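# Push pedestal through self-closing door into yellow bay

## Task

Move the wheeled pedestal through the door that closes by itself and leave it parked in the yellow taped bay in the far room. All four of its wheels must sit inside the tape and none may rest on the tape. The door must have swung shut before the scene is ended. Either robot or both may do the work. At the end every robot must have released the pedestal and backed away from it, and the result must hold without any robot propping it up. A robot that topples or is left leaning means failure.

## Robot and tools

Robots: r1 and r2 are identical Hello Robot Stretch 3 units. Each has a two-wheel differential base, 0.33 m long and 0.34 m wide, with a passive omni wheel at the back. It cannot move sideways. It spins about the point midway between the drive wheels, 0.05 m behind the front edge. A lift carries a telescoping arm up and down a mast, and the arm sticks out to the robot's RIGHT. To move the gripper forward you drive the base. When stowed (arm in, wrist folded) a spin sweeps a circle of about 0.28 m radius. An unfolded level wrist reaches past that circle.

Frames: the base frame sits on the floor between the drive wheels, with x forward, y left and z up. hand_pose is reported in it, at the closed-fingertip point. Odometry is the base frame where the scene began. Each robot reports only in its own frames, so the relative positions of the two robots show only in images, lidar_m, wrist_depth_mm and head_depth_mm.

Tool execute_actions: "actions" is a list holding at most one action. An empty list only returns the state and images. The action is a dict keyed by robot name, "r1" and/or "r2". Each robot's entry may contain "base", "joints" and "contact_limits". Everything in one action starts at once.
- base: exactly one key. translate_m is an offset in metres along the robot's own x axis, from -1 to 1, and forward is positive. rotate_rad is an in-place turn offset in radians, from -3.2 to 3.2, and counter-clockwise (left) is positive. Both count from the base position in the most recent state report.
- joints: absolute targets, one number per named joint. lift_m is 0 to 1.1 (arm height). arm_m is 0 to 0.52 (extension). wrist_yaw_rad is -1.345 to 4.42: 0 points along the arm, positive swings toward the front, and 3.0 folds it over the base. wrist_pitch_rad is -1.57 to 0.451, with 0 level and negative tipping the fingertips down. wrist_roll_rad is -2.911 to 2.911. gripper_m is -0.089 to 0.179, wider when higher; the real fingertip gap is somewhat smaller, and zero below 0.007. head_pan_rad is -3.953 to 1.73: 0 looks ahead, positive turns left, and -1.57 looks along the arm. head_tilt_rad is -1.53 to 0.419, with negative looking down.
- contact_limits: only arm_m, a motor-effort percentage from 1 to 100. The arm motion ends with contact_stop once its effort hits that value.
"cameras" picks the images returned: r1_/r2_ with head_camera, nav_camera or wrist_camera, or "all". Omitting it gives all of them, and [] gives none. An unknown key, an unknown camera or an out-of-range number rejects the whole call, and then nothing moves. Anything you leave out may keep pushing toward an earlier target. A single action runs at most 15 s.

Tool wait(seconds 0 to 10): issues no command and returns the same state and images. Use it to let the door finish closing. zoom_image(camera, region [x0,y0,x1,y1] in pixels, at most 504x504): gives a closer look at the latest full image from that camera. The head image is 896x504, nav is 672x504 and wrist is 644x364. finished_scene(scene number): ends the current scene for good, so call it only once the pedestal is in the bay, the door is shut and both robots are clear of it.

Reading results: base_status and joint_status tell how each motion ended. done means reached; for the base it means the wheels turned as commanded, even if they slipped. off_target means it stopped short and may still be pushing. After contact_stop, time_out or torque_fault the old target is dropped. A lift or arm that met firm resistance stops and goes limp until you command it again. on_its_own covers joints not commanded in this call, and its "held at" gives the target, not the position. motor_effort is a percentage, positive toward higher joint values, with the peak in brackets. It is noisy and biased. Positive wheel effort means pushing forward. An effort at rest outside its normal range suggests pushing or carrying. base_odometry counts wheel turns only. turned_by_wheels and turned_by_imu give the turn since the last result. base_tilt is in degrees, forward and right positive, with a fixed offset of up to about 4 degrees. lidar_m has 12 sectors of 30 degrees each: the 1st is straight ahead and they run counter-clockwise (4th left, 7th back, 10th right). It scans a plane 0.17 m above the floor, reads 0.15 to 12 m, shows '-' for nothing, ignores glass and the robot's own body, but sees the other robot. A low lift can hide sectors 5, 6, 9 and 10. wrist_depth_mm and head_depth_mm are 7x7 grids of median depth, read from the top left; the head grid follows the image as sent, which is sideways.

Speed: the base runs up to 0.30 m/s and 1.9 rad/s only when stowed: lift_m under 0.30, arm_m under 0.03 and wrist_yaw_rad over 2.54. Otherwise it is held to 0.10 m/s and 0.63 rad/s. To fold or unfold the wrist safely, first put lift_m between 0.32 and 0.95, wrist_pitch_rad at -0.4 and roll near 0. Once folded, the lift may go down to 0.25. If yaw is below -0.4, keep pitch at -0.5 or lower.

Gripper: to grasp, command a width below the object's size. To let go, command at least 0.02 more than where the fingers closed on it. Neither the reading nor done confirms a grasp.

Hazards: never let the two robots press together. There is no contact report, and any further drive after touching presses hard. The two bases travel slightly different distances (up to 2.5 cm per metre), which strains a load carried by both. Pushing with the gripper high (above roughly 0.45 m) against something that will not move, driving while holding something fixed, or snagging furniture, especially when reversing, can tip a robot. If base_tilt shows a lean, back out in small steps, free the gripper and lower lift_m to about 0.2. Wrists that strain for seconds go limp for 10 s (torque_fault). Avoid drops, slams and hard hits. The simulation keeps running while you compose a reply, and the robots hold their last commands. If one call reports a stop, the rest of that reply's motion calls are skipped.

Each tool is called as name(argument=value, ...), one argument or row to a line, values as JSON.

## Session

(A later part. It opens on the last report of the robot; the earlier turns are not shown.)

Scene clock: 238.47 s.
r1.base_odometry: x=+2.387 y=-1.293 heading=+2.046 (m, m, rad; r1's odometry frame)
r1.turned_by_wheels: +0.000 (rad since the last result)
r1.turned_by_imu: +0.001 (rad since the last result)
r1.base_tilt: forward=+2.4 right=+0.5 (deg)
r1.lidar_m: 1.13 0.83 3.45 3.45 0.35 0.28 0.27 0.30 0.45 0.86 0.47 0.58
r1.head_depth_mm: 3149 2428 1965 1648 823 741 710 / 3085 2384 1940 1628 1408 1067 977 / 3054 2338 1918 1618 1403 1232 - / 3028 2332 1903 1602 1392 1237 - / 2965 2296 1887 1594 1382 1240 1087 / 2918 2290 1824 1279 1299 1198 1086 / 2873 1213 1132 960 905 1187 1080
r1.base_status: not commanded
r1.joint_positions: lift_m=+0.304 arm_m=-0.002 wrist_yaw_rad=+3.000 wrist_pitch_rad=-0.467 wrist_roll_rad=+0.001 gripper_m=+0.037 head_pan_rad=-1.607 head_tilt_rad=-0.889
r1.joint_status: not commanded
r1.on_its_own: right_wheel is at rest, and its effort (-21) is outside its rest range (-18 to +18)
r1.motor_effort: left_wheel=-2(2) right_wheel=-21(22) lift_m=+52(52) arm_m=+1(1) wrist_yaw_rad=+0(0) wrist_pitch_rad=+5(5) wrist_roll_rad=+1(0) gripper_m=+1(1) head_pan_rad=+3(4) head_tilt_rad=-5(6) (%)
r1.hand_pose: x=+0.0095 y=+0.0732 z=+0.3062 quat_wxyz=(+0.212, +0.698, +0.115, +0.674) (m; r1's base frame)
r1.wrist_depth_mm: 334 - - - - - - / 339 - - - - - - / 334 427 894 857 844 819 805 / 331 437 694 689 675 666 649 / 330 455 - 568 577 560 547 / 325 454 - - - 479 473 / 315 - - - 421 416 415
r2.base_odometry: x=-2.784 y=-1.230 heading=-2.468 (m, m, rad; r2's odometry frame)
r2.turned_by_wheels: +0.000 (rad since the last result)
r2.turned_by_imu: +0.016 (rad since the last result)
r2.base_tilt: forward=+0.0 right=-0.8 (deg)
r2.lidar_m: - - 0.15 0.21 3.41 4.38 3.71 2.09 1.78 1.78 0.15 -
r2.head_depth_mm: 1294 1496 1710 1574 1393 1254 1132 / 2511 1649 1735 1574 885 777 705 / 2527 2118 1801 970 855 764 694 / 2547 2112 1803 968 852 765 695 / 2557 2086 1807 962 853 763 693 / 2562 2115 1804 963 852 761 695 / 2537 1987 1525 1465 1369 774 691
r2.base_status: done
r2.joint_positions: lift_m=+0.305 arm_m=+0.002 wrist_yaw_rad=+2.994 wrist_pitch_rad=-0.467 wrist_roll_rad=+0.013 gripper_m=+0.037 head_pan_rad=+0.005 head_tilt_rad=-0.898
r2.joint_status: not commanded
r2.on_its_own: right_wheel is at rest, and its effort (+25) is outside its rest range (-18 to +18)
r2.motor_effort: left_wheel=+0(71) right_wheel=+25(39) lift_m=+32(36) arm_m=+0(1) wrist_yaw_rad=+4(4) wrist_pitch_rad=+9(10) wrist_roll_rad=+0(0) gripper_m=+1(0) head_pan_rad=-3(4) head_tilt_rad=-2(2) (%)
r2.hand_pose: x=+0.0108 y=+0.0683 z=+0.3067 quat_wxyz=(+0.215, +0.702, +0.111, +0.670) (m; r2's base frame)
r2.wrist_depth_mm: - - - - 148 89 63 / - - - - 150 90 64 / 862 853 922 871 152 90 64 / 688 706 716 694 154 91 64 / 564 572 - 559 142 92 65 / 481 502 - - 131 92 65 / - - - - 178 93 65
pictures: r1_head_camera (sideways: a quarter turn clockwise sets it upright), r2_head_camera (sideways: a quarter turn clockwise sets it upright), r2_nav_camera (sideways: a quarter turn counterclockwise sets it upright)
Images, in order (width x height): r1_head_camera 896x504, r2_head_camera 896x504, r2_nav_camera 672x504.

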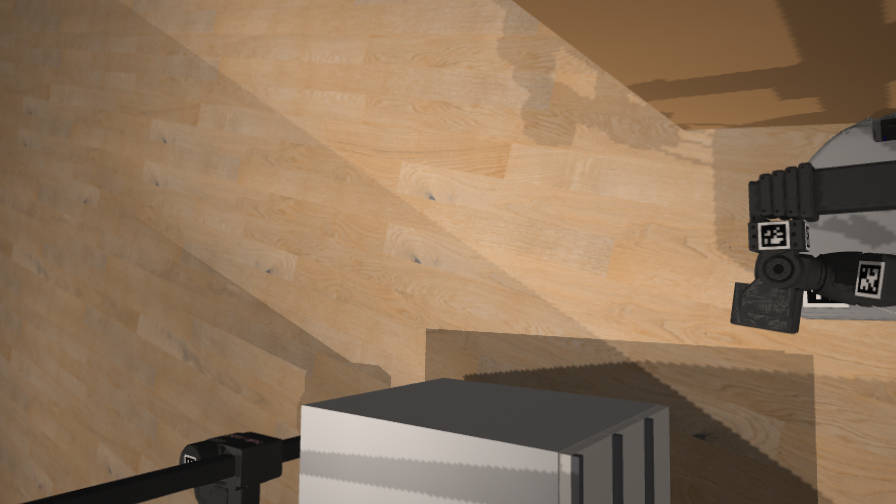

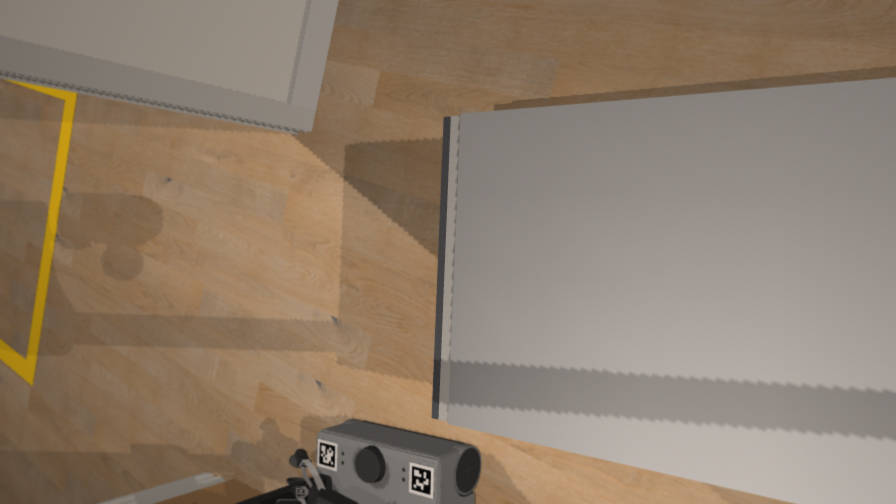

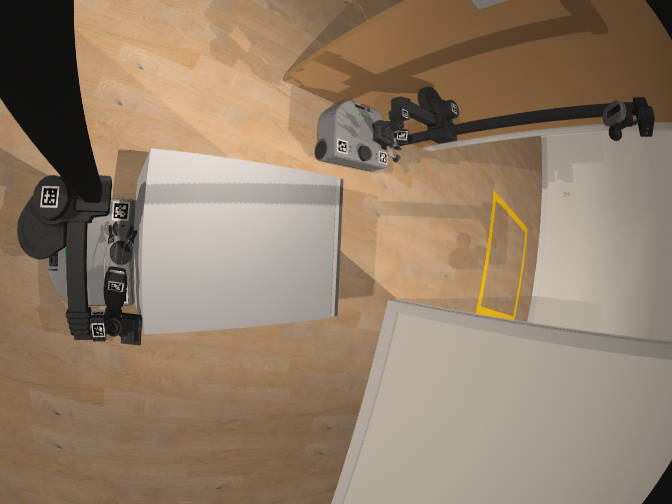

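execute_actions(
  actions=[
    {"r2":{"base":{"rotate_rad":0.06}}},
  ],
  cameras=[],
)

execute_actions(
  actions=[
    {"r2":{"base":{"translate_m":0.3}}},
  ],
  cameras=["r2_head_camera","r1_head_camera"],
)

Scene clock: 247.07 s.
r1.base_odometry: x=+2.387 y=-1.293 heading=+2.046 (m, m, rad; r1's odometry frame)
r1.turned_by_wheels: +0.000 (rad since the last result)
r1.turned_by_imu: +0.001 (rad since the last result)
r1.base_tilt: forward=+2.4 right=+0.5 (deg)
r1.lidar_m: 1.13 0.83 3.47 3.47 0.35 0.28 0.27 0.30 0.45 0.85 0.46 0.57
r1.head_depth_mm: 3151 2410 1961 1648 820 742 709 / 3089 2390 1943 1631 1411 1068 976 / 3057 2372 1922 1615 1398 1234 - / 3018 2342 1904 1608 1393 1236 - / 2963 2302 1892 1597 1376 1231 1089 / 2925 2286 1877 1282 1291 1192 1087 / 2878 1230 1130 960 890 1168 1077
r1.base_status: not commanded
r1.joint_positions: lift_m=+0.304 arm_m=-0.002 wrist_yaw_rad=+3.000 wrist_pitch_rad=-0.467 wrist_roll_rad=+0.001 gripper_m=+0.037 head_pan_rad=-1.607 head_tilt_rad=-0.889
r1.joint_status: not commanded
r1.on_its_own: right_wheel is at rest, and its effort (-21) is outside its rest range (-18 to +18)
r1.motor_effort: left_wheel=-2(2) right_wheel=-21(22) lift_m=+52(52) arm_m=+1(1) wrist_yaw_rad=+1(1) wrist_pitch_rad=+5(5) wrist_roll_rad=+0(1) gripper_m=+1(1) head_pan_rad=+4(3) head_tilt_rad=-5(7) (%)
r1.hand_pose: x=+0.0095 y=+0.0732 z=+0.3062 quat_wxyz=(+0.212, +0.698, +0.115, +0.674) (m; r1's base frame)
r1.wrist_depth_mm: 334 - - - - - - / 338 - - - - - - / 335 424 900 867 839 838 798 / 331 437 703 690 676 656 655 / 329 460 - 571 581 553 542 / 324 450 - - - 474 468 / 312 - - - 421 418 411
r2.base_odometry: x=-2.784 y=-1.230 heading=-2.408 (m, m, rad; r2's odometry frame)
r2.turned_by_wheels: +0.059 (rad since the last result)
r2.turned_by_imu: +0.060 (rad since the last result)
r2.base_tilt: forward=+0.0 right=-0.8 (deg)
r2.lidar_m: - - 0.15 2.98 3.52 4.38 3.35 2.02 1.78 1.78 0.15 -
r2.head_depth_mm: 1367 1493 1702 1569 1386 1247 1133 / 2552 2119 1765 1522 869 767 694 / 2541 2117 1817 968 850 764 693 / 2537 2119 1782 967 854 764 693 / 2520 2108 1806 961 851 764 693 / 2541 2113 1753 1433 849 764 693 / 1778 1700 1470 1470 1391 798 693
r2.base_status: done
r2.joint_positions: lift_m=+0.305 arm_m=+0.002 wrist_yaw_rad=+2.992 wrist_pitch_rad=-0.467 wrist_roll_rad=+0.013 gripper_m=+0.037 head_pan_rad=+0.005 head_tilt_rad=-0.898
r2.joint_status: not commanded
r2.on_its_own: right_wheel is at rest, and its effort (+33) is outside its rest range (-18 to +18)
r2.motor_effort: left_wheel=-2(6) right_wheel=+33(46) lift_m=+31(32) arm_m=-1(1) wrist_yaw_rad=+6(9) wrist_pitch_rad=+9(9) wrist_roll_rad=+0(0) gripper_m=+0(0) head_pan_rad=-3(3) head_tilt_rad=-2(2) (%)
r2.hand_pose: x=+0.0113 y=+0.0681 z=+0.3068 quat_wxyz=(+0.216, +0.702, +0.110, +0.669) (m; r2's base frame)
r2.wrist_depth_mm: - - - - 182 103 72 / - - - - 183 103 72 / 860 888 922 955 183 104 72 / 691 693 724 729 182 104 72 / 565 575 - 588 165 104 72 / 477 506 - - 150 103 72 / - - - - 207 103 72
pictures: none
No camera images: the call's "cameras" was empty. Leave "cameras" out to get every camera's image.

Scene clock: 251.20 s.
r1.base_odometry: x=+2.387 y=-1.293 heading=+2.046 (m, m, rad; r1's odometry frame)
r1.turned_by_wheels: +0.000 (rad since the last result)
r1.turned_by_imu: +0.001 (rad since the last result)
r1.base_tilt: forward=+2.4 right=+0.5 (deg)
r1.lidar_m: 0.43 0.83 3.47 3.47 0.35 0.28 0.27 0.30 0.45 4.98 0.27 0.22
r1.head_depth_mm: 3150 2415 1974 1649 821 743 709 / 3107 2384 1942 1632 1411 1068 977 / 3048 2372 1916 1613 1408 1233 - / 3009 2330 1901 1609 1391 1239 - / 2967 2301 1882 1591 1384 1234 1087 / 2915 2279 1866 1583 1238 1156 1061 / 2861 2249 1094 958 831 746 790
r1.base_status: not commanded
r1.joint_positions: lift_m=+0.304 arm_m=-0.002 wrist_yaw_rad=+3.000 wrist_pitch_rad=-0.467 wrist_roll_rad=+0.001 gripper_m=+0.037 head_pan_rad=-1.607 head_tilt_rad=-0.889
r1.joint_status: not commanded
r1.on_its_own: right_wheel is at rest, and its effort (-21) is outside its rest range (-18 to +18)
r1.motor_effort: left_wheel=-2(2) right_wheel=-21(21) lift_m=+52(52) arm_m=+1(1) wrist_yaw_rad=+0(0) wrist_pitch_rad=+5(5) wrist_roll_rad=+1(0) gripper_m=+1(1) head_pan_rad=+3(3) head_tilt_rad=-7(5) (%)
r1.hand_pose: x=+0.0095 y=+0.0732 z=+0.3062 quat_wxyz=(+0.212, +0.698, +0.115, +0.674) (m; r1's base frame)
r1.wrist_depth_mm: 336 - - - - - - / 342 - - - - - - / 337 426 875 876 845 825 799 / 331 439 701 687 672 662 645 / 329 458 - 571 573 551 547 / 325 450 - - - 477 472 / 311 - - - 426 420 419
r2.base_odometry: x=-3.007 y=-1.431 heading=-2.407 (m, m, rad; r2's odometry frame)
r2.turned_by_wheels: +0.001 (rad since the last result)
r2.turned_by_imu: +0.002 (rad since the last result)
r2.base_tilt: forward=+0.0 right=-0.8 (deg)
r2.lidar_m: - - 0.15 0.20 3.42 4.67 3.53 2.12 1.87 1.87 0.15 -
r2.head_depth_mm: 2560 2022 1410 1544 1386 1254 1136 / 2567 2111 1805 1561 863 768 696 / 2534 2127 1798 966 857 765 695 / 2542 2105 1805 966 851 764 694 / 2565 2107 1808 965 852 764 695 / 2535 2100 1803 1404 850 762 694 / 2541 2020 1715 1347 1277 796 692
r2.base_status: translate_m off_target (by the wheels' count: +0.2999 of +0.3000)
r2.joint_positions: lift_m=+0.305 arm_m=+0.002 wrist_yaw_rad=+2.998 wrist_pitch_rad=-0.467 wrist_roll_rad=+0.013 gripper_m=+0.037 head_pan_rad=+0.005 head_tilt_rad=-0.898
r2.joint_status: not commanded
r2.on_its_own: left_wheel is at rest, and its effort (+23) is outside its rest range (-18 to +18)
r2.motor_effort: left_wheel=+23(36) right_wheel=-1(57) lift_m=+31(32) arm_m=-1(1) wrist_yaw_rad=+2(7) wrist_pitch_rad=+9(9) wrist_roll_rad=+0(0) gripper_m=+0(0) head_pan_rad=-3(3) head_tilt_rad=-2(2) (%)
r2.hand_pose: x=+0.0100 y=+0.0683 z=+0.3068 quat_wxyz=(+0.214, +0.702, +0.112, +0.670) (m; r2's base frame)
r2.wrist_depth_mm: - - - - 149 90 65 / - - - - 151 91 65 / 868 877 909 895 154 92 65 / 676 691 714 691 155 92 66 / 567 571 - 565 144 93 66 / 485 506 - - 133 94 67 / - - - - 180 95 67
pictures: r1_head_camera (sideways: a quarter turn clockwise sets it upright), r2_head_camera (sideways: a quarter turn clockwise sets it upright)
Images, in order (width x height): r1_head_camera 896x504, r2_head_camera 896x504.

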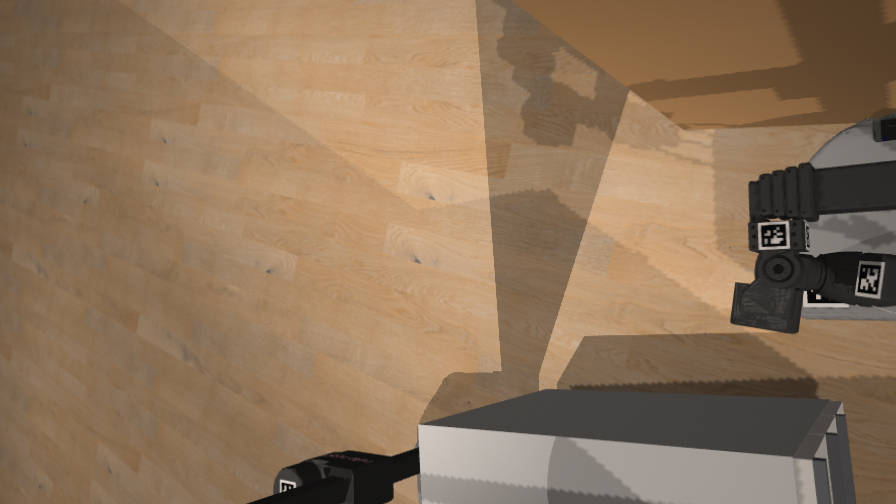

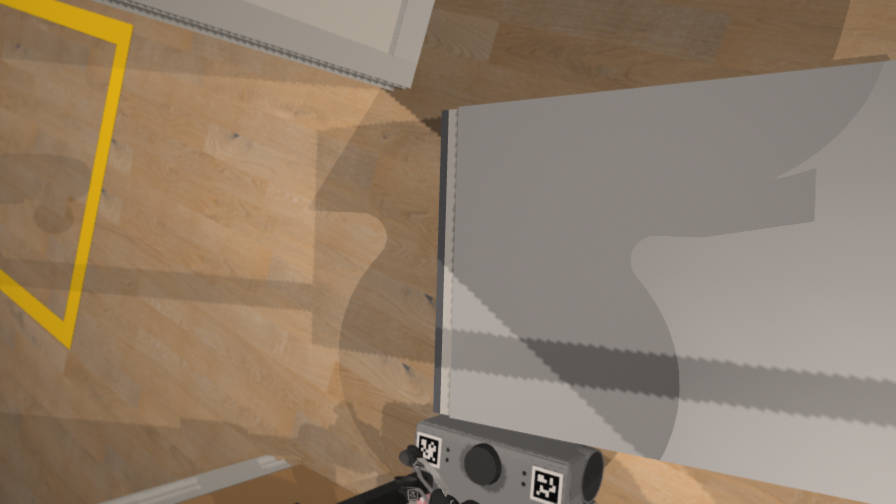

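execute_actions(
  actions=[
    {"r2":{"base":{"translate_m":0.36}},"r1":{"joints":{"head_pan_rad":-1.2,"head_tilt_rad":-1.2}}},
  ],
  cameras=["r2_head_camera","r1_head_camera"],
)

Scene clock: 261.37 s.
r1.base_odometry: x=+2.387 y=-1.293 heading=+2.046 (m, m, rad; r1's odometry frame)
r1.turned_by_wheels: +0.000 (rad since the last result)
r1.turned_by_imu: +0.001 (rad since the last result)
r1.base_tilt: forward=+2.4 right=+0.4 (deg)
r1.lidar_m: 0.20 0.21 0.28 3.47 0.35 0.28 0.27 0.30 0.45 5.00 0.29 0.21
r1.head_depth_mm: 1791 1627 1500 1390 1005 756 609 / 1780 1630 1490 1376 1284 1005 698 / 1769 1603 1478 1367 1296 - - / 1748 1592 1470 1359 1292 - - / 1724 1580 1409 1308 1245 1184 1102 / 1648 684 892 816 869 1149 1100 / 1654 1555 1215 807 755 745 1078
r1.base_status: not commanded
r1.joint_positions: lift_m=+0.304 arm_m=-0.002 wrist_yaw_rad=+3.000 wrist_pitch_rad=-0.467 wrist_roll_rad=+0.001 gripper_m=+0.037 head_pan_rad=-1.207 head_tilt_rad=-1.185
r1.joint_status: all done
r1.on_its_own: right_wheel is at rest, and its effort (-22) is outside its rest range (-18 to +18)
r1.motor_effort: left_wheel=-2(2) right_wheel=-22(21) lift_m=+52(52) arm_m=+1(1) wrist_yaw_rad=+1(0) wrist_pitch_rad=+5(5) wrist_roll_rad=+1(1) gripper_m=+1(1) head_pan_rad=+3(31) head_tilt_rad=-8(32) (%)
r1.hand_pose: x=+0.0095 y=+0.0732 z=+0.3062 quat_wxyz=(+0.212, +0.698, +0.115, +0.674) (m; r1's base frame)
r1.wrist_depth_mm: 336 - - - - 299 212 / 339 - - - - 298 216 / 336 427 889 851 833 309 220 / 333 441 697 678 672 316 226 / 328 460 - 570 570 330 232 / 324 456 - - - 342 236 / 313 - - - 423 328 242
r2.base_odometry: x=-3.274 y=-1.672 heading=-2.408 (m, m, rad; r2's odometry frame)
r2.turned_by_wheels: -0.001 (rad since the last result)
r2.turned_by_imu: +0.001 (rad since the last result)
r2.base_tilt: forward=+0.0 right=-0.8 (deg)
r2.lidar_m: - - 0.15 0.75 3.29 4.97 3.71 2.25 1.97 1.52 0.15 -
r2.head_depth_mm: 2546 2115 1791 1248 1357 1254 1119 / 2549 2124 1799 1518 853 765 695 / 2572 2120 1800 965 852 766 697 / 2549 2100 1802 963 851 765 696 / 2543 2127 1784 960 850 765 694 / 2555 2103 1799 1509 851 763 694 / 2540 2110 1798 1568 1388 1101 694
r2.base_status: done
r2.joint_positions: lift_m=+0.305 arm_m=+0.002 wrist_yaw_rad=+2.991 wrist_pitch_rad=-0.467 wrist_roll_rad=+0.013 gripper_m=+0.037 head_pan_rad=+0.005 head_tilt_rad=-0.898
r2.joint_status: not commanded
r2.on_its_own: right_wheel is at rest, and its effort (+27) is outside its rest range (-18 to +18)
r2.motor_effort: left_wheel=-1(45) right_wheel=+27(37) lift_m=+32(31) arm_m=-2(2) wrist_yaw_rad=+7(10) wrist_pitch_rad=+9(9) wrist_roll_rad=+0(0) gripper_m=+0(0) head_pan_rad=-3(3) head_tilt_rad=-2(1) (%)
r2.hand_pose: x=+0.0115 y=+0.0681 z=+0.3068 quat_wxyz=(+0.216, +0.703, +0.110, +0.669) (m; r2's base frame)
r2.wrist_depth_mm: - - - 742 168 97 68 / - - - 814 169 98 68 / 885 881 909 857 170 99 69 / 678 702 724 732 170 98 69 / 577 573 - 590 155 99 69 / 483 507 - - 142 99 69 / - - - - 195 99 69
pictures: r1_head_camera (sideways: a quarter turn clockwise sets it upright), r2_head_camera (sideways: a quarter turn clockwise sets it upright)
Images, in order (width x height): r1_head_camera 896x504, r2_head_camera 896x504.

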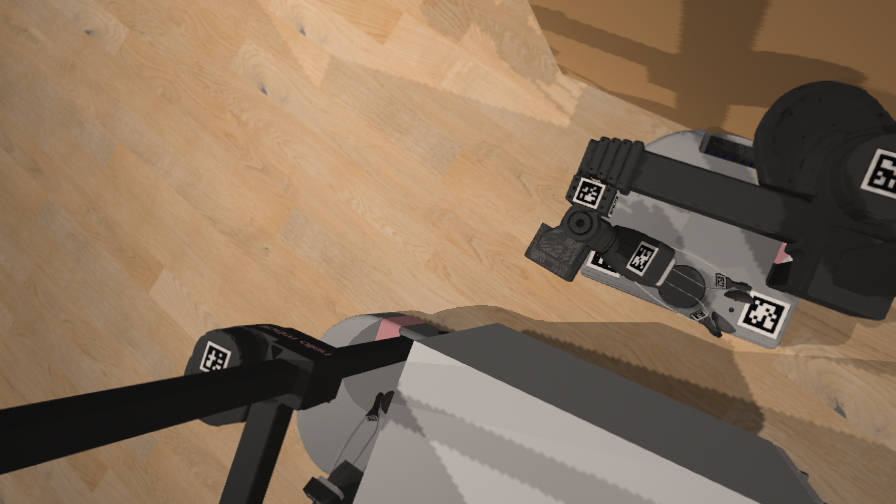

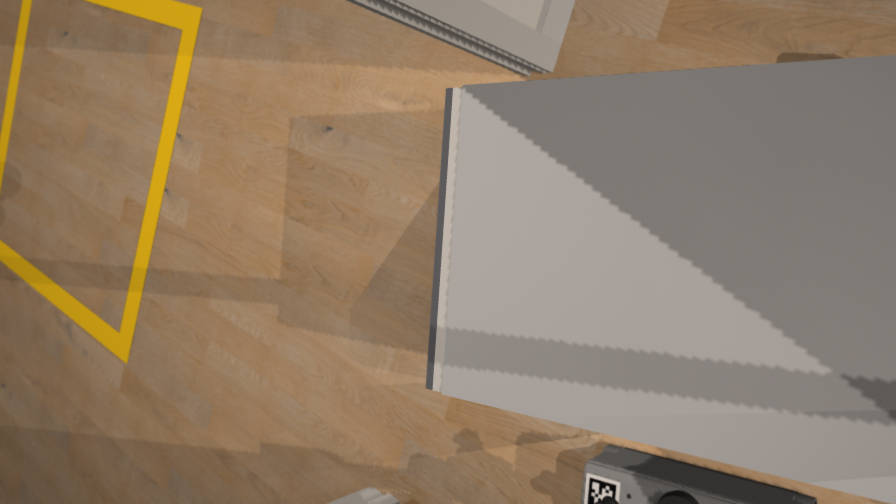

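execute_actions(
  actions=[
    {"r2":{"base":{"translate_m":0.42},"joints":{"head_tilt_rad":-1.1}},"r1":{"joints":{"head_pan_rad":-0.6,"head_tilt_rad":-1.2}}},
  ],
  cameras=["r2_head_camera","r1_head_camera"],
)

Scene clock: 270.20 s.
r1.base_odometry: x=+2.387 y=-1.293 heading=+2.046 (m, m, rad; r1's odometry frame)
r1.turned_by_wheels: +0.000 (rad since the last result)
r1.turned_by_imu: +0.001 (rad since the last result)
r1.base_tilt: forward=+2.4 right=+0.5 (deg)
r1.lidar_m: 0.27 0.22 0.26 0.60 0.35 0.28 0.27 0.30 0.45 5.00 2.88 2.48
r1.head_depth_mm: 1793 1633 1510 1391 1288 1207 738 / 1778 1617 1487 1377 1281 1198 846 / 1758 1606 1474 1365 1288 - 925 / 1751 1593 1467 1356 1265 - - / 1732 1579 1453 1141 1233 1208 - / 1715 1565 1440 739 1101 1169 1120 / 1695 1557 1422 722 798 1134 1093
r1.base_status: not commanded
r1.joint_positions: lift_m=+0.304 arm_m=-0.002 wrist_yaw_rad=+3.000 wrist_pitch_rad=-0.467 wrist_roll_rad=+0.001 gripper_m=+0.037 head_pan_rad=-0.607 head_tilt_rad=-1.185
r1.joint_status: all done
r1.on_its_own: right_wheel is at rest, and its effort (-21) is outside its rest range (-18 to +18)
r1.motor_effort: left_wheel=-2(2) right_wheel=-21(22) lift_m=+52(52) arm_m=+1(1) wrist_yaw_rad=+1(1) wrist_pitch_rad=+5(5) wrist_roll_rad=+1(0) gripper_m=+1(0) head_pan_rad=+3(37) head_tilt_rad=-8(10) (%)
r1.hand_pose: x=+0.0095 y=+0.0732 z=+0.3062 quat_wxyz=(+0.212, +0.698, +0.115, +0.674) (m; r1's base frame)
r1.wrist_depth_mm: 333 - - - 402 265 196 / 339 - - - 425 274 202 / 335 431 884 832 454 282 211 / 332 437 699 688 483 295 233 / 328 456 - 573 435 307 269 / 326 452 - - - 320 302 / 314 - - - 419 363 302
r2.base_odometry: x=-3.586 y=-1.953 heading=-2.407 (m, m, rad; r2's odometry frame)
r2.turned_by_wheels: +0.001 (rad since the last result)
r2.turned_by_imu: +0.003 (rad since the last result)
r2.base_tilt: forward=+0.0 right=-0.8 (deg)
r2.lidar_m: - - 0.15 0.20 0.75 5.39 3.96 2.38 2.10 0.73 0.15 -
r2.head_depth_mm: 1860 1678 1523 1395 1234 1203 1120 / 1854 1676 1485 864 790 739 - / 1849 1682 929 853 790 740 - / 1859 1679 928 853 786 739 - / 1847 1675 927 856 787 739 - / 1848 1674 930 852 789 739 1134 / 1862 1670 1523 1404 1257 1067 1116
r2.base_status: translate_m off_target (by the wheels' count: +0.4199 of +0.4200)
r2.joint_positions: lift_m=+0.305 arm_m=+0.003 wrist_yaw_rad=+2.998 wrist_pitch_rad=-0.467 wrist_roll_rad=+0.013 gripper_m=+0.037 head_pan_rad=+0.005 head_tilt_rad=-1.086
r2.joint_status: all done
r2.on_its_own: left_wheel is at rest, and its effort (+24) is outside its rest range (-18 to +18)
r2.motor_effort: left_wheel=+24(33) right_wheel=-1(46) lift_m=+32(32) arm_m=-2(1) wrist_yaw_rad=+2(11) wrist_pitch_rad=+9(9) wrist_roll_rad=+0(0) gripper_m=+0(0) head_pan_rad=-3(3) head_tilt_rad=-9(31) (%)
r2.hand_pose: x=+0.0100 y=+0.0683 z=+0.3068 quat_wxyz=(+0.214, +0.702, +0.112, +0.670) (m; r2's base frame)
r2.wrist_depth_mm: - - 436 498 151 92 66 / - - 741 509 153 93 67 / 881 808 563 562 156 94 68 / 695 684 514 516 159 95 68 / 570 572 - 563 148 96 69 / 486 513 - - 137 97 69 / - - - - 184 98 69
pictures: r1_head_camera (sideways: a quarter turn clockwise sets it upright), r2_head_camera (sideways: a quarter turn clockwise sets it upright)
Images, in order (width x height): r1_head_camera 896x504, r2_head_camera 896x504.

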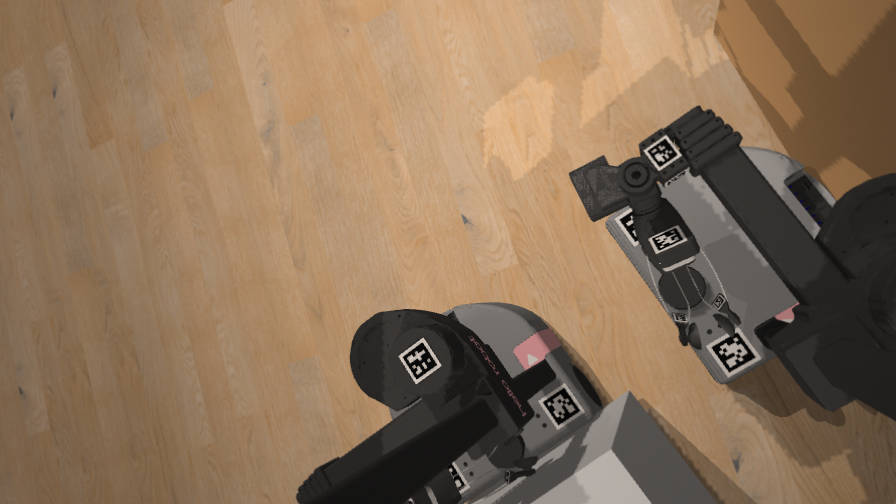

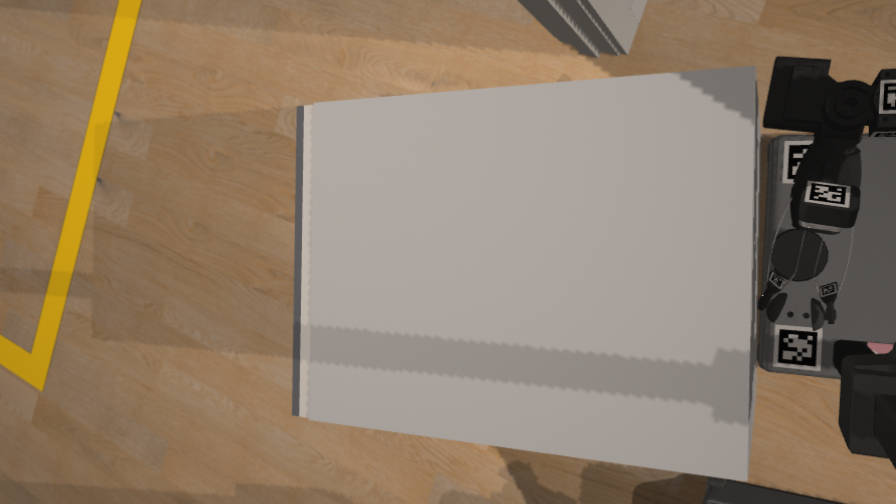

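execute_actions(
  actions=[
    {"r2":{"base":{"translate_m":0.62},"joints":{"head_tilt_rad":-0.9}},"r1":{"joints":{"head_pan_rad":0.0,"head_tilt_rad":-1.1}}},
  ],
  cameras=["r2_head_camera","r1_head_camera","r1_nav_camera"],
)

Scene clock: 283.00 s.
r1.base_odometry: x=+2.387 y=-1.293 heading=+2.046 (m, m, rad; r1's odometry frame)
r1.turned_by_wheels: +0.000 (rad since the last result)
r1.turned_by_imu: +0.001 (rad since the last result)
r1.base_tilt: forward=+2.4 right=+0.5 (deg)
r1.lidar_m: 1.13 0.83 0.65 0.76 0.35 0.28 0.27 0.30 0.45 5.01 2.87 2.49
r1.head_depth_mm: 2022 1780 1599 1439 1318 1210 1116 / 2006 1771 1581 1425 1298 1207 1114 / 1976 1757 1567 1417 1296 1213 - / 1962 1740 1562 1405 1287 1202 - / 1722 1704 1549 1394 1280 1191 - / 1272 1444 1494 1391 1273 1181 - / 1012 1114 1276 1377 1258 1162 1099
r1.base_status: not commanded
r1.joint_positions: lift_m=+0.304 arm_m=-0.002 wrist_yaw_rad=+3.000 wrist_pitch_rad=-0.467 wrist_roll_rad=+0.001 gripper_m=+0.037 head_pan_rad=-0.007 head_tilt_rad=-1.100
r1.joint_status: all done
r1.on_its_own: right_wheel is at rest, and its effort (-21) is outside its rest range (-18 to +18)
r1.motor_effort: left_wheel=-2(2) right_wheel=-21(21) lift_m=+52(52) arm_m=+1(1) wrist_yaw_rad=+1(2) wrist_pitch_rad=+5(5) wrist_roll_rad=+0(1) gripper_m=+1(1) head_pan_rad=+4(37) head_tilt_rad=+0(12) (%)
r1.hand_pose: x=+0.0095 y=+0.0732 z=+0.3062 quat_wxyz=(+0.212, +0.698, +0.115, +0.674) (m; r1's base frame)
r1.wrist_depth_mm: 332 - - - 742 808 - / 338 - - - 697 685 - / 337 430 889 863 639 607 810 / 328 439 698 686 647 628 651 / 328 461 - 572 575 558 544 / 325 453 - - - 479 468 / 313 - - - 421 419 409
r2.base_odometry: x=-4.046 y=-2.368 heading=-2.408 (m, m, rad; r2's odometry frame)
r2.turned_by_wheels: -0.001 (rad since the last result)
r2.turned_by_imu: +0.002 (rad since the last result)
r2.base_tilt: forward=+0.0 right=-0.8 (deg)
r2.lidar_m: - - 0.15 0.24 0.64 0.70 4.30 0.48 0.43 2.29 0.15 -
r2.head_depth_mm: 2422 2104 1795 1562 1396 1250 1118 / 2465 2109 1786 1516 852 764 695 / 2529 2098 1783 957 853 765 694 / 2531 2099 1797 965 851 765 694 / 2509 2107 1781 954 854 765 693 / 2540 2087 1798 1511 850 764 693 / 2511 2083 1792 1565 1382 1211 691
r2.base_status: done
r2.joint_positions: lift_m=+0.305 arm_m=+0.003 wrist_yaw_rad=+2.994 wrist_pitch_rad=-0.467 wrist_roll_rad=+0.013 gripper_m=+0.037 head_pan_rad=+0.005 head_tilt_rad=-0.902
r2.joint_status: all done
r2.on_its_own: right_wheel is at rest, and its effort (+27) is outside its rest range (-18 to +18)
r2.motor_effort: left_wheel=+0(44) right_wheel=+27(38) lift_m=+32(32) arm_m=-2(2) wrist_yaw_rad=+5(5) wrist_pitch_rad=+9(9) wrist_roll_rad=+0(0) gripper_m=+0(0) head_pan_rad=-3(3) head_tilt_rad=+1(22) (%)
r2.hand_pose: x=+0.0108 y=+0.0682 z=+0.3068 quat_wxyz=(+0.215, +0.702, +0.111, +0.670) (m; r2's base frame)
r2.wrist_depth_mm: 590 - 596 617 162 95 67 / 639 647 645 677 164 95 67 / 716 728 730 739 165 96 67 / 657 682 730 714 166 97 68 / 570 579 - 569 152 97 68 / 475 502 - - 139 97 68 / - - - - 191 98 68
pictures: r1_head_camera (sideways: a quarter turn clockwise sets it upright), r1_nav_camera (sideways: a quarter turn counterclockwise sets it upright), r2_head_camera (sideways: a quarter turn clockwise sets it upright)
Images, in order (width x height): r1_head_camera 896x504, r1_nav_camera 672x504, r2_head_camera 896x504.

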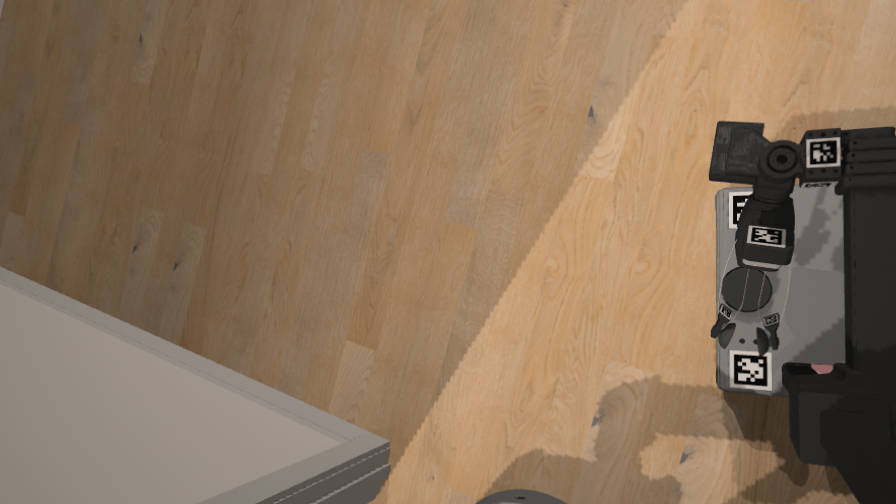

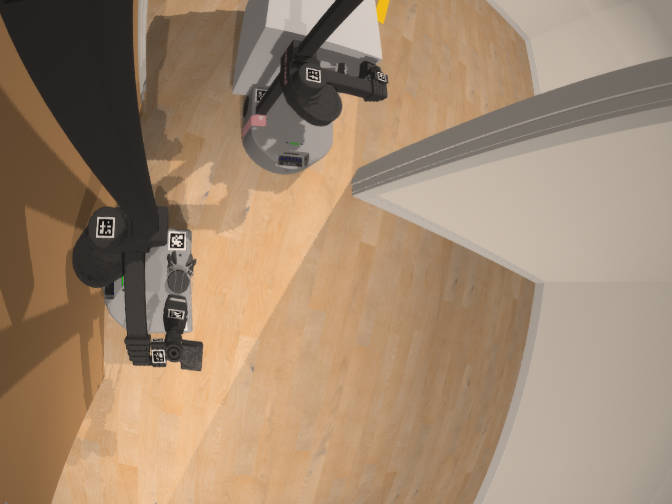

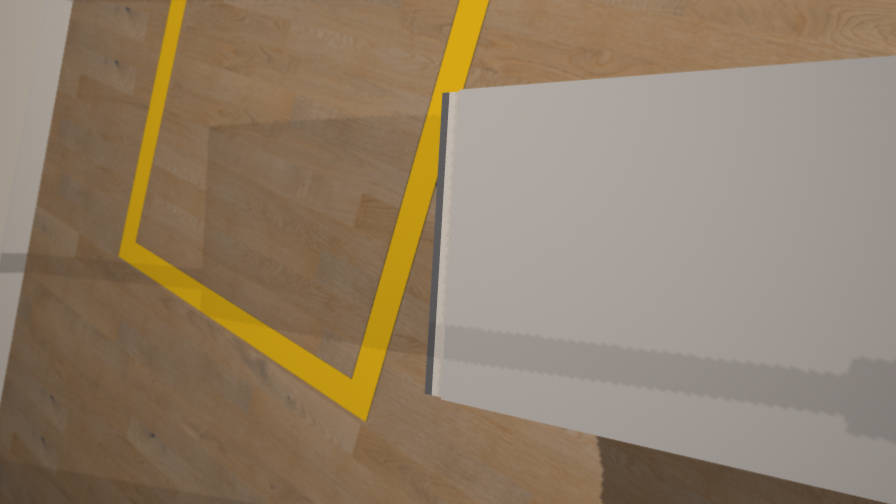

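execute_actions(
  actions=[
    {"r2":{"base":{"rotate_rad":-0.25}},"r1":{"base":{"rotate_rad":-0.45}}},
  ],
  cameras=[],
)

execute_actions(
  actions=[
    {"r2":{"base":{"translate_m":0.35}},"r1":{"joints":{"lift_m":0.28}}},
  ],
  cameras=["r2_head_camera","r1_nav_camera"],
)

Scene clock: 289.63 s.
r1.base_odometry: x=+2.387 y=-1.293 heading=+1.596 (m, m, rad; r1's odometry frame)
r1.turned_by_wheels: -0.450 (rad since the last result)
r1.turned_by_imu: -0.440 (rad since the last result)
r1.base_tilt: forward=+2.5 right=+0.5 (deg)
r1.lidar_m: 2.48 1.00 0.83 0.68 0.62 0.33 0.27 0.27 0.30 0.49 4.43 2.76
r1.head_depth_mm: 2027 1786 1598 1441 1313 1209 1080 / 2020 1765 1579 1427 1304 1200 1109 / 1998 1760 1570 1418 1294 1212 - / 1966 1745 1562 1404 1285 1201 - / 1946 1721 1543 1402 1281 1197 - / 1930 1710 1539 1386 1262 1174 - / 1904 1700 1517 1380 1258 1165 1103
r1.base_status: done
r1.joint_positions: lift_m=+0.304 arm_m=-0.002 wrist_yaw_rad=+3.000 wrist_pitch_rad=-0.467 wrist_roll_rad=+0.001 gripper_m=+0.037 head_pan_rad=-0.007 head_tilt_rad=-1.100
r1.joint_status: not commanded
r1.motor_effort: left_wheel=-6(8) right_wheel=-17(26) lift_m=+52(52) arm_m=+1(1) wrist_yaw_rad=+0(1) wrist_pitch_rad=+5(5) wrist_roll_rad=+0(0) gripper_m=+1(1) head_pan_rad=+3(3) head_tilt_rad=+0(0) (%)
r1.hand_pose: x=+0.0095 y=+0.0732 z=+0.3062 quat_wxyz=(+0.212, +0.698, +0.115, +0.674) (m; r1's base frame)
r1.wrist_depth_mm: - - 728 890 - 743 796 / - - 767 751 - 821 881 / 953 860 772 650 810 813 788 / 703 718 700 682 670 654 650 / 571 598 - 570 580 548 542 / 492 507 - - - 480 472 / 444 - - - 422 417 410
r2.base_odometry: x=-4.046 y=-2.368 heading=-2.657 (m, m, rad; r2's odometry frame)
r2.turned_by_wheels: -0.249 (rad since the last result)
r2.turned_by_imu: -0.247 (rad since the last result)
r2.base_tilt: forward=+0.0 right=-0.8 (deg)
r2.lidar_m: - - 0.15 0.19 0.60 0.65 5.98 3.07 0.43 0.43 0.15 0.15
r2.head_depth_mm: 2457 2104 1791 1566 1385 1248 1139 / 2456 2106 1803 1575 1387 1231 724 / 2453 2105 1794 1532 852 765 704 / 2500 2107 1807 966 851 765 694 / 2557 2112 1788 958 852 765 696 / 2541 2091 1791 953 851 767 692 / 2542 2085 1783 959 848 762 693
r2.base_status: rotate_rad off_target (by the wheels' count: -0.2491 of -0.2500)
r2.joint_positions: lift_m=+0.305 arm_m=+0.003 wrist_yaw_rad=+2.998 wrist_pitch_rad=-0.467 wrist_roll_rad=+0.013 gripper_m=+0.037 head_pan_rad=+0.005 head_tilt_rad=-0.900
r2.joint_status: not commanded
r2.on_its_own: left_wheel is at rest, and its effort (+25) is outside its rest range (-18 to +18)
r2.motor_effort: left_wheel=+25(65) right_wheel=-6(19) lift_m=+31(31) arm_m=-1(2) wrist_yaw_rad=+2(4) wrist_pitch_rad=+9(9) wrist_roll_rad=+0(1) gripper_m=+0(0) head_pan_rad=-3(3) head_tilt_rad=+0(1) (%)
r2.hand_pose: x=+0.0099 y=+0.0683 z=+0.3067 quat_wxyz=(+0.213, +0.702, +0.113, +0.670) (m; r2's base frame)
r2.wrist_depth_mm: 505 - 584 - 165 115 88 / 551 570 639 - 172 118 90 / 602 635 709 844 179 121 92 / 652 673 710 657 185 125 94 / 572 570 - 402 184 129 96 / 478 507 - - 176 132 98 / - - - - 233 136 100
pictures: none
No camera images: the call's "cameras" was empty. Leave "cameras" out to get every camera's image.

Scene clock: 294.27 s.
r1.base_odometry: x=+2.387 y=-1.293 heading=+1.596 (m, m, rad; r1's odometry frame)
r1.turned_by_wheels: +0.000 (rad since the last result)
r1.turned_by_imu: +0.001 (rad since the last result)
r1.base_tilt: forward=+2.3 right=+0.5 (deg)
r1.lidar_m: 2.48 1.00 0.83 1.03 0.62 0.33 0.27 0.27 0.30 0.49 4.43 2.77
r1.head_depth_mm: 2025 1780 1594 1431 1318 1205 1079 / 2005 1776 1579 1434 1304 1199 1113 / 1986 1757 1567 1416 1292 1207 - / 1970 1746 1555 1408 1286 1203 - / 1947 1726 1551 1399 1282 1198 - / 1931 1707 1526 1386 1276 1179 - / 1906 1689 1520 1376 1265 1160 1103
r1.base_status: not commanded
r1.joint_positions: lift_m=+0.281 arm_m=-0.002 wrist_yaw_rad=+3.000 wrist_pitch_rad=-0.467 wrist_roll_rad=+0.001 gripper_m=+0.037 head_pan_rad=-0.007 head_tilt_rad=-1.100
r1.joint_status: all done
r1.motor_effort: left_wheel=-7(6) right_wheel=-18(18) lift_m=+13(45) arm_m=+1(1) wrist_yaw_rad=+0(1) wrist_pitch_rad=+5(5) wrist_roll_rad=+0(0) gripper_m=+1(0) head_pan_rad=+3(3) head_tilt_rad=+0(0) (%)
r1.hand_pose: x=+0.0095 y=+0.0732 z=+0.2825 quat_wxyz=(+0.212, +0.698, +0.115, +0.674) (m; r1's base frame)
r1.wrist_depth_mm: - - - - - 738 794 / - - 896 955 - 809 883 / 894 829 844 813 799 773 761 / 667 683 674 645 639 627 613 / 556 562 - 537 536 524 516 / 480 497 - - - 451 443 / 433 - - - 398 397 390
r2.base_odometry: x=-4.356 y=-2.531 heading=-2.656 (m, m, rad; r2's odometry frame)
r2.turned_by_wheels: +0.001 (rad since the last result)
r2.turned_by_imu: +0.003 (rad since the last result)
r2.base_tilt: forward=+0.0 right=-0.9 (deg)
r2.lidar_m: - - 0.15 0.20 0.75 0.80 1.10 0.62 0.66 2.27 2.44 -
r2.head_depth_mm: 2235 2105 1796 1571 1389 1248 1134 / 2249 2102 1803 1563 1386 1251 1135 / 2266 2099 1802 1567 1342 802 712 / 2310 2108 1784 964 851 764 693 / 2331 2105 1796 965 851 766 695 / 2323 2081 1797 959 849 764 692 / 2330 2090 1789 961 849 764 695
r2.base_status: translate_m off_target (by the wheels' count: +0.3499 of +0.3500)
r2.joint_positions: lift_m=+0.305 arm_m=+0.003 wrist_yaw_rad=+2.998 wrist_pitch_rad=-0.467 wrist_roll_rad=+0.013 gripper_m=+0.037 head_pan_rad=+0.005 head_tilt_rad=-0.900
r2.joint_status: not commanded
r2.on_its_own: left_wheel is at rest, and its effort (+26) is outside its rest range (-18 to +18)
r2.motor_effort: left_wheel=+26(47) right_wheel=-5(5) lift_m=+32(32) arm_m=-2(1) wrist_yaw_rad=+0(2) wrist_pitch_rad=+9(9) wrist_roll_rad=+0(0) gripper_m=+0(0) head_pan_rad=-3(3) head_tilt_rad=+0(0) (%)
r2.hand_pose: x=+0.0099 y=+0.0683 z=+0.3067 quat_wxyz=(+0.213, +0.702, +0.113, +0.670) (m; r2's base frame)
r2.wrist_depth_mm: 576 - - - 151 94 68 / 611 723 - - 154 95 68 / 652 754 919 837 157 96 69 / 673 707 709 461 161 97 69 / 558 569 - 478 150 98 70 / 480 510 - - 139 99 70 / - - - - 188 100 71
pictures: r1_nav_camera (sideways: a quarter turn counterclockwise sets it upright), r2_head_camera (sideways: a quarter turn clockwise sets it upright)
Images, in order (width x height): r1_nav_camera 672x504, r2_head_camera 896x504.

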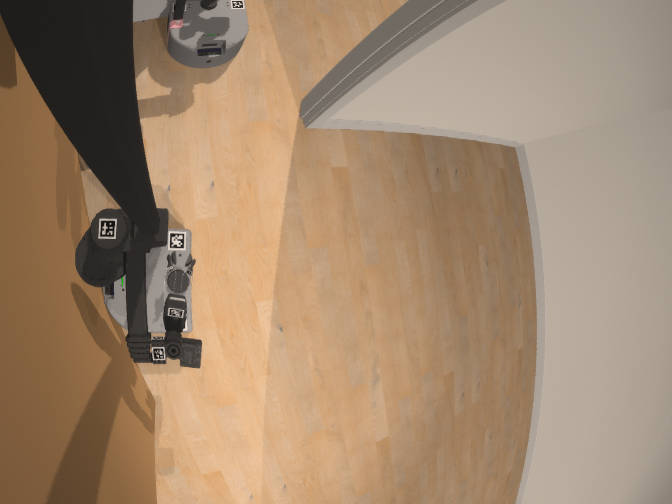

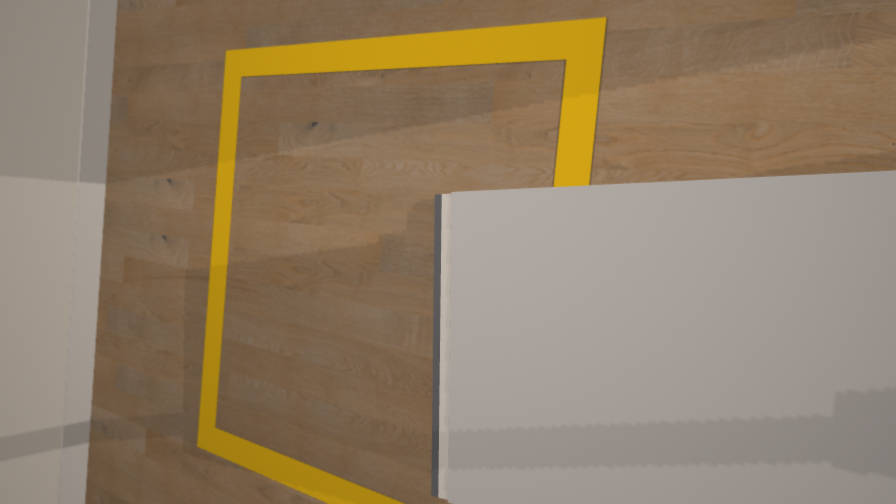

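execute_actions(
  actions=[
    {"r2":{"base":{"translate_m":0.6}},"r1":{"base":{"translate_m":1.0},"joints":{"head_pan_rad":2.0,"head_tilt_rad":-0.5}}},
  ],
  cameras=["r2_head_camera","r1_nav_camera"],
)

action 0: r1: "joints": head_pan_rad = 2.0 is out of range -3.953 to 1.73

execute_actions(
  actions=[
    {"r2":{"base":{"translate_m":0.6}},"r1":{"base":{"translate_m":1.0},"joints":{"head_pan_rad":1.7,"head_tilt_rad":-0.5}}},
  ],
  cameras=["r2_head_camera","r1_nav_camera"],
)

Scene clock: 306.93 s.
r1.base_odometry: x=+2.362 y=-0.293 heading=+1.596 (m, m, rad; r1's odometry frame)
r1.turned_by_wheels: +0.000 (rad since the last result)
r1.turned_by_imu: +0.007 (rad since the last result)
r1.base_tilt: forward=+2.5 right=+0.5 (deg)
r1.lidar_m: 1.51 1.31 0.82 0.74 0.75 0.90 1.75 3.23 3.88 4.99 2.68 1.67
r1.head_depth_mm: 617 681 764 869 1006 1194 1253 / 612 676 756 858 992 1178 1251 / 607 669 747 846 974 1156 1242 / 601 662 739 839 963 1135 1232 / 597 656 733 829 953 1118 1226 / 591 651 727 819 937 1096 1224 / 587 645 714 798 - - -
r1.base_status: done
r1.joint_positions: lift_m=+0.281 arm_m=-0.002 wrist_yaw_rad=+3.000 wrist_pitch_rad=-0.467 wrist_roll_rad=+0.001 gripper_m=+0.037 head_pan_rad=+1.693 head_tilt_rad=-0.506
r1.joint_status: all done
r1.motor_effort: left_wheel=+2(12) right_wheel=-2(6) lift_m=+14(14) arm_m=+2(1) wrist_yaw_rad=+0(1) wrist_pitch_rad=+5(5) wrist_roll_rad=+1(1) gripper_m=+1(1) head_pan_rad=+3(46) head_tilt_rad=+4(38) (%)
r1.hand_pose: x=+0.0095 y=+0.0732 z=+0.2825 quat_wxyz=(+0.212, +0.698, +0.115, +0.674) (m; r1's base frame)
r1.wrist_depth_mm: 580 - 695 758 824 922 - / 634 - 758 810 900 966 - / 672 715 794 802 788 783 755 / 690 683 659 658 636 629 602 / 578 561 - 547 543 520 516 / 484 491 - - - 452 446 / 436 - - - 401 394 391
r2.base_odometry: x=-4.886 y=-2.812 heading=-2.655 (m, m, rad; r2's odometry frame)
r2.turned_by_wheels: +0.001 (rad since the last result)
r2.turned_by_imu: +0.004 (rad since the last result)
r2.base_tilt: forward=+0.0 right=-0.8 (deg)
r2.lidar_m: - - 0.15 0.20 1.40 1.16 1.13 1.15 1.60 2.34 2.44 -
r2.head_depth_mm: 1647 1918 1797 1564 1397 1246 1135 / 1669 1941 1805 1561 1392 1253 1134 / 1691 1969 1798 1572 1360 1235 1116 / 1699 1965 1796 962 849 764 695 / 1723 1981 1796 963 849 762 695 / 1751 2013 1793 957 850 764 694 / 1763 1997 1794 960 850 763 694
r2.base_status: done
r2.joint_positions: lift_m=+0.305 arm_m=+0.003 wrist_yaw_rad=+3.000 wrist_pitch_rad=-0.467 wrist_roll_rad=+0.013 gripper_m=+0.037 head_pan_rad=+0.005 head_tilt_rad=-0.900
r2.joint_status: not commanded
r2.on_its_own: left_wheel is at rest, and its effort (+20) is outside its rest range (-18 to +18)
r2.motor_effort: left_wheel=+20(50) right_wheel=+1(8) lift_m=+32(32) arm_m=-2(2) wrist_yaw_rad=+0(1) wrist_pitch_rad=+9(9) wrist_roll_rad=+0(0) gripper_m=+0(0) head_pan_rad=-3(3) head_tilt_rad=+0(1) (%)
r2.hand_pose: x=+0.0096 y=+0.0683 z=+0.3067 quat_wxyz=(+0.213, +0.702, +0.113, +0.670) (m; r2's base frame)
r2.wrist_depth_mm: - - - - 147 86 61 / - - - - 148 87 61 / 864 883 926 842 150 87 61 / 681 690 715 675 151 88 61 / 561 569 - 556 138 88 62 / 478 505 - - 126 88 62 / - - - - 172 88 62
pictures: r1_nav_camera (sideways: a quarter turn counterclockwise sets it upright), r2_head_camera (sideways: a quarter turn clockwise sets it upright)
Images, in order (width x height): r1_nav_camera 672x504, r2_head_camera 896x504.

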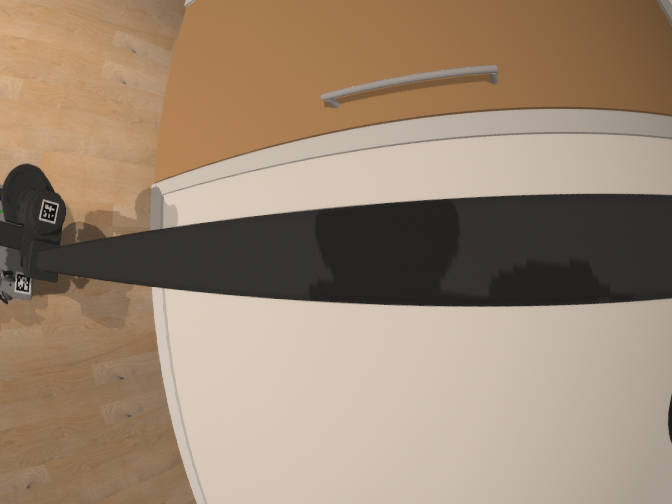

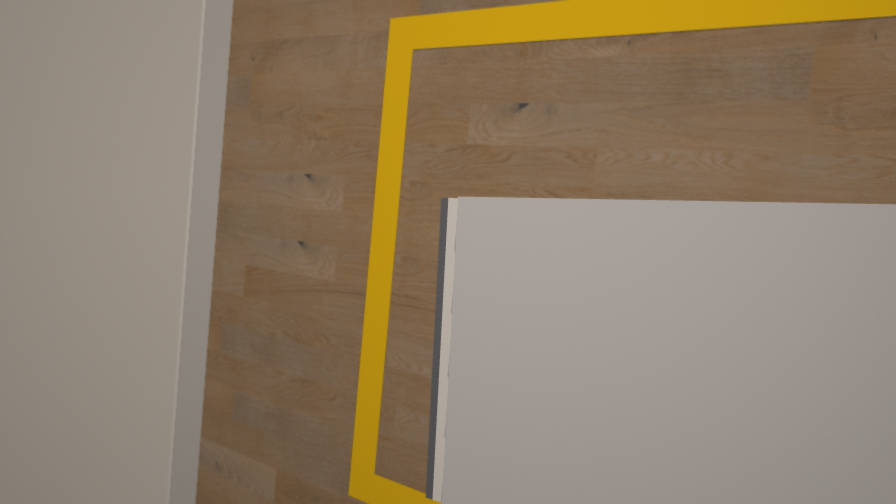

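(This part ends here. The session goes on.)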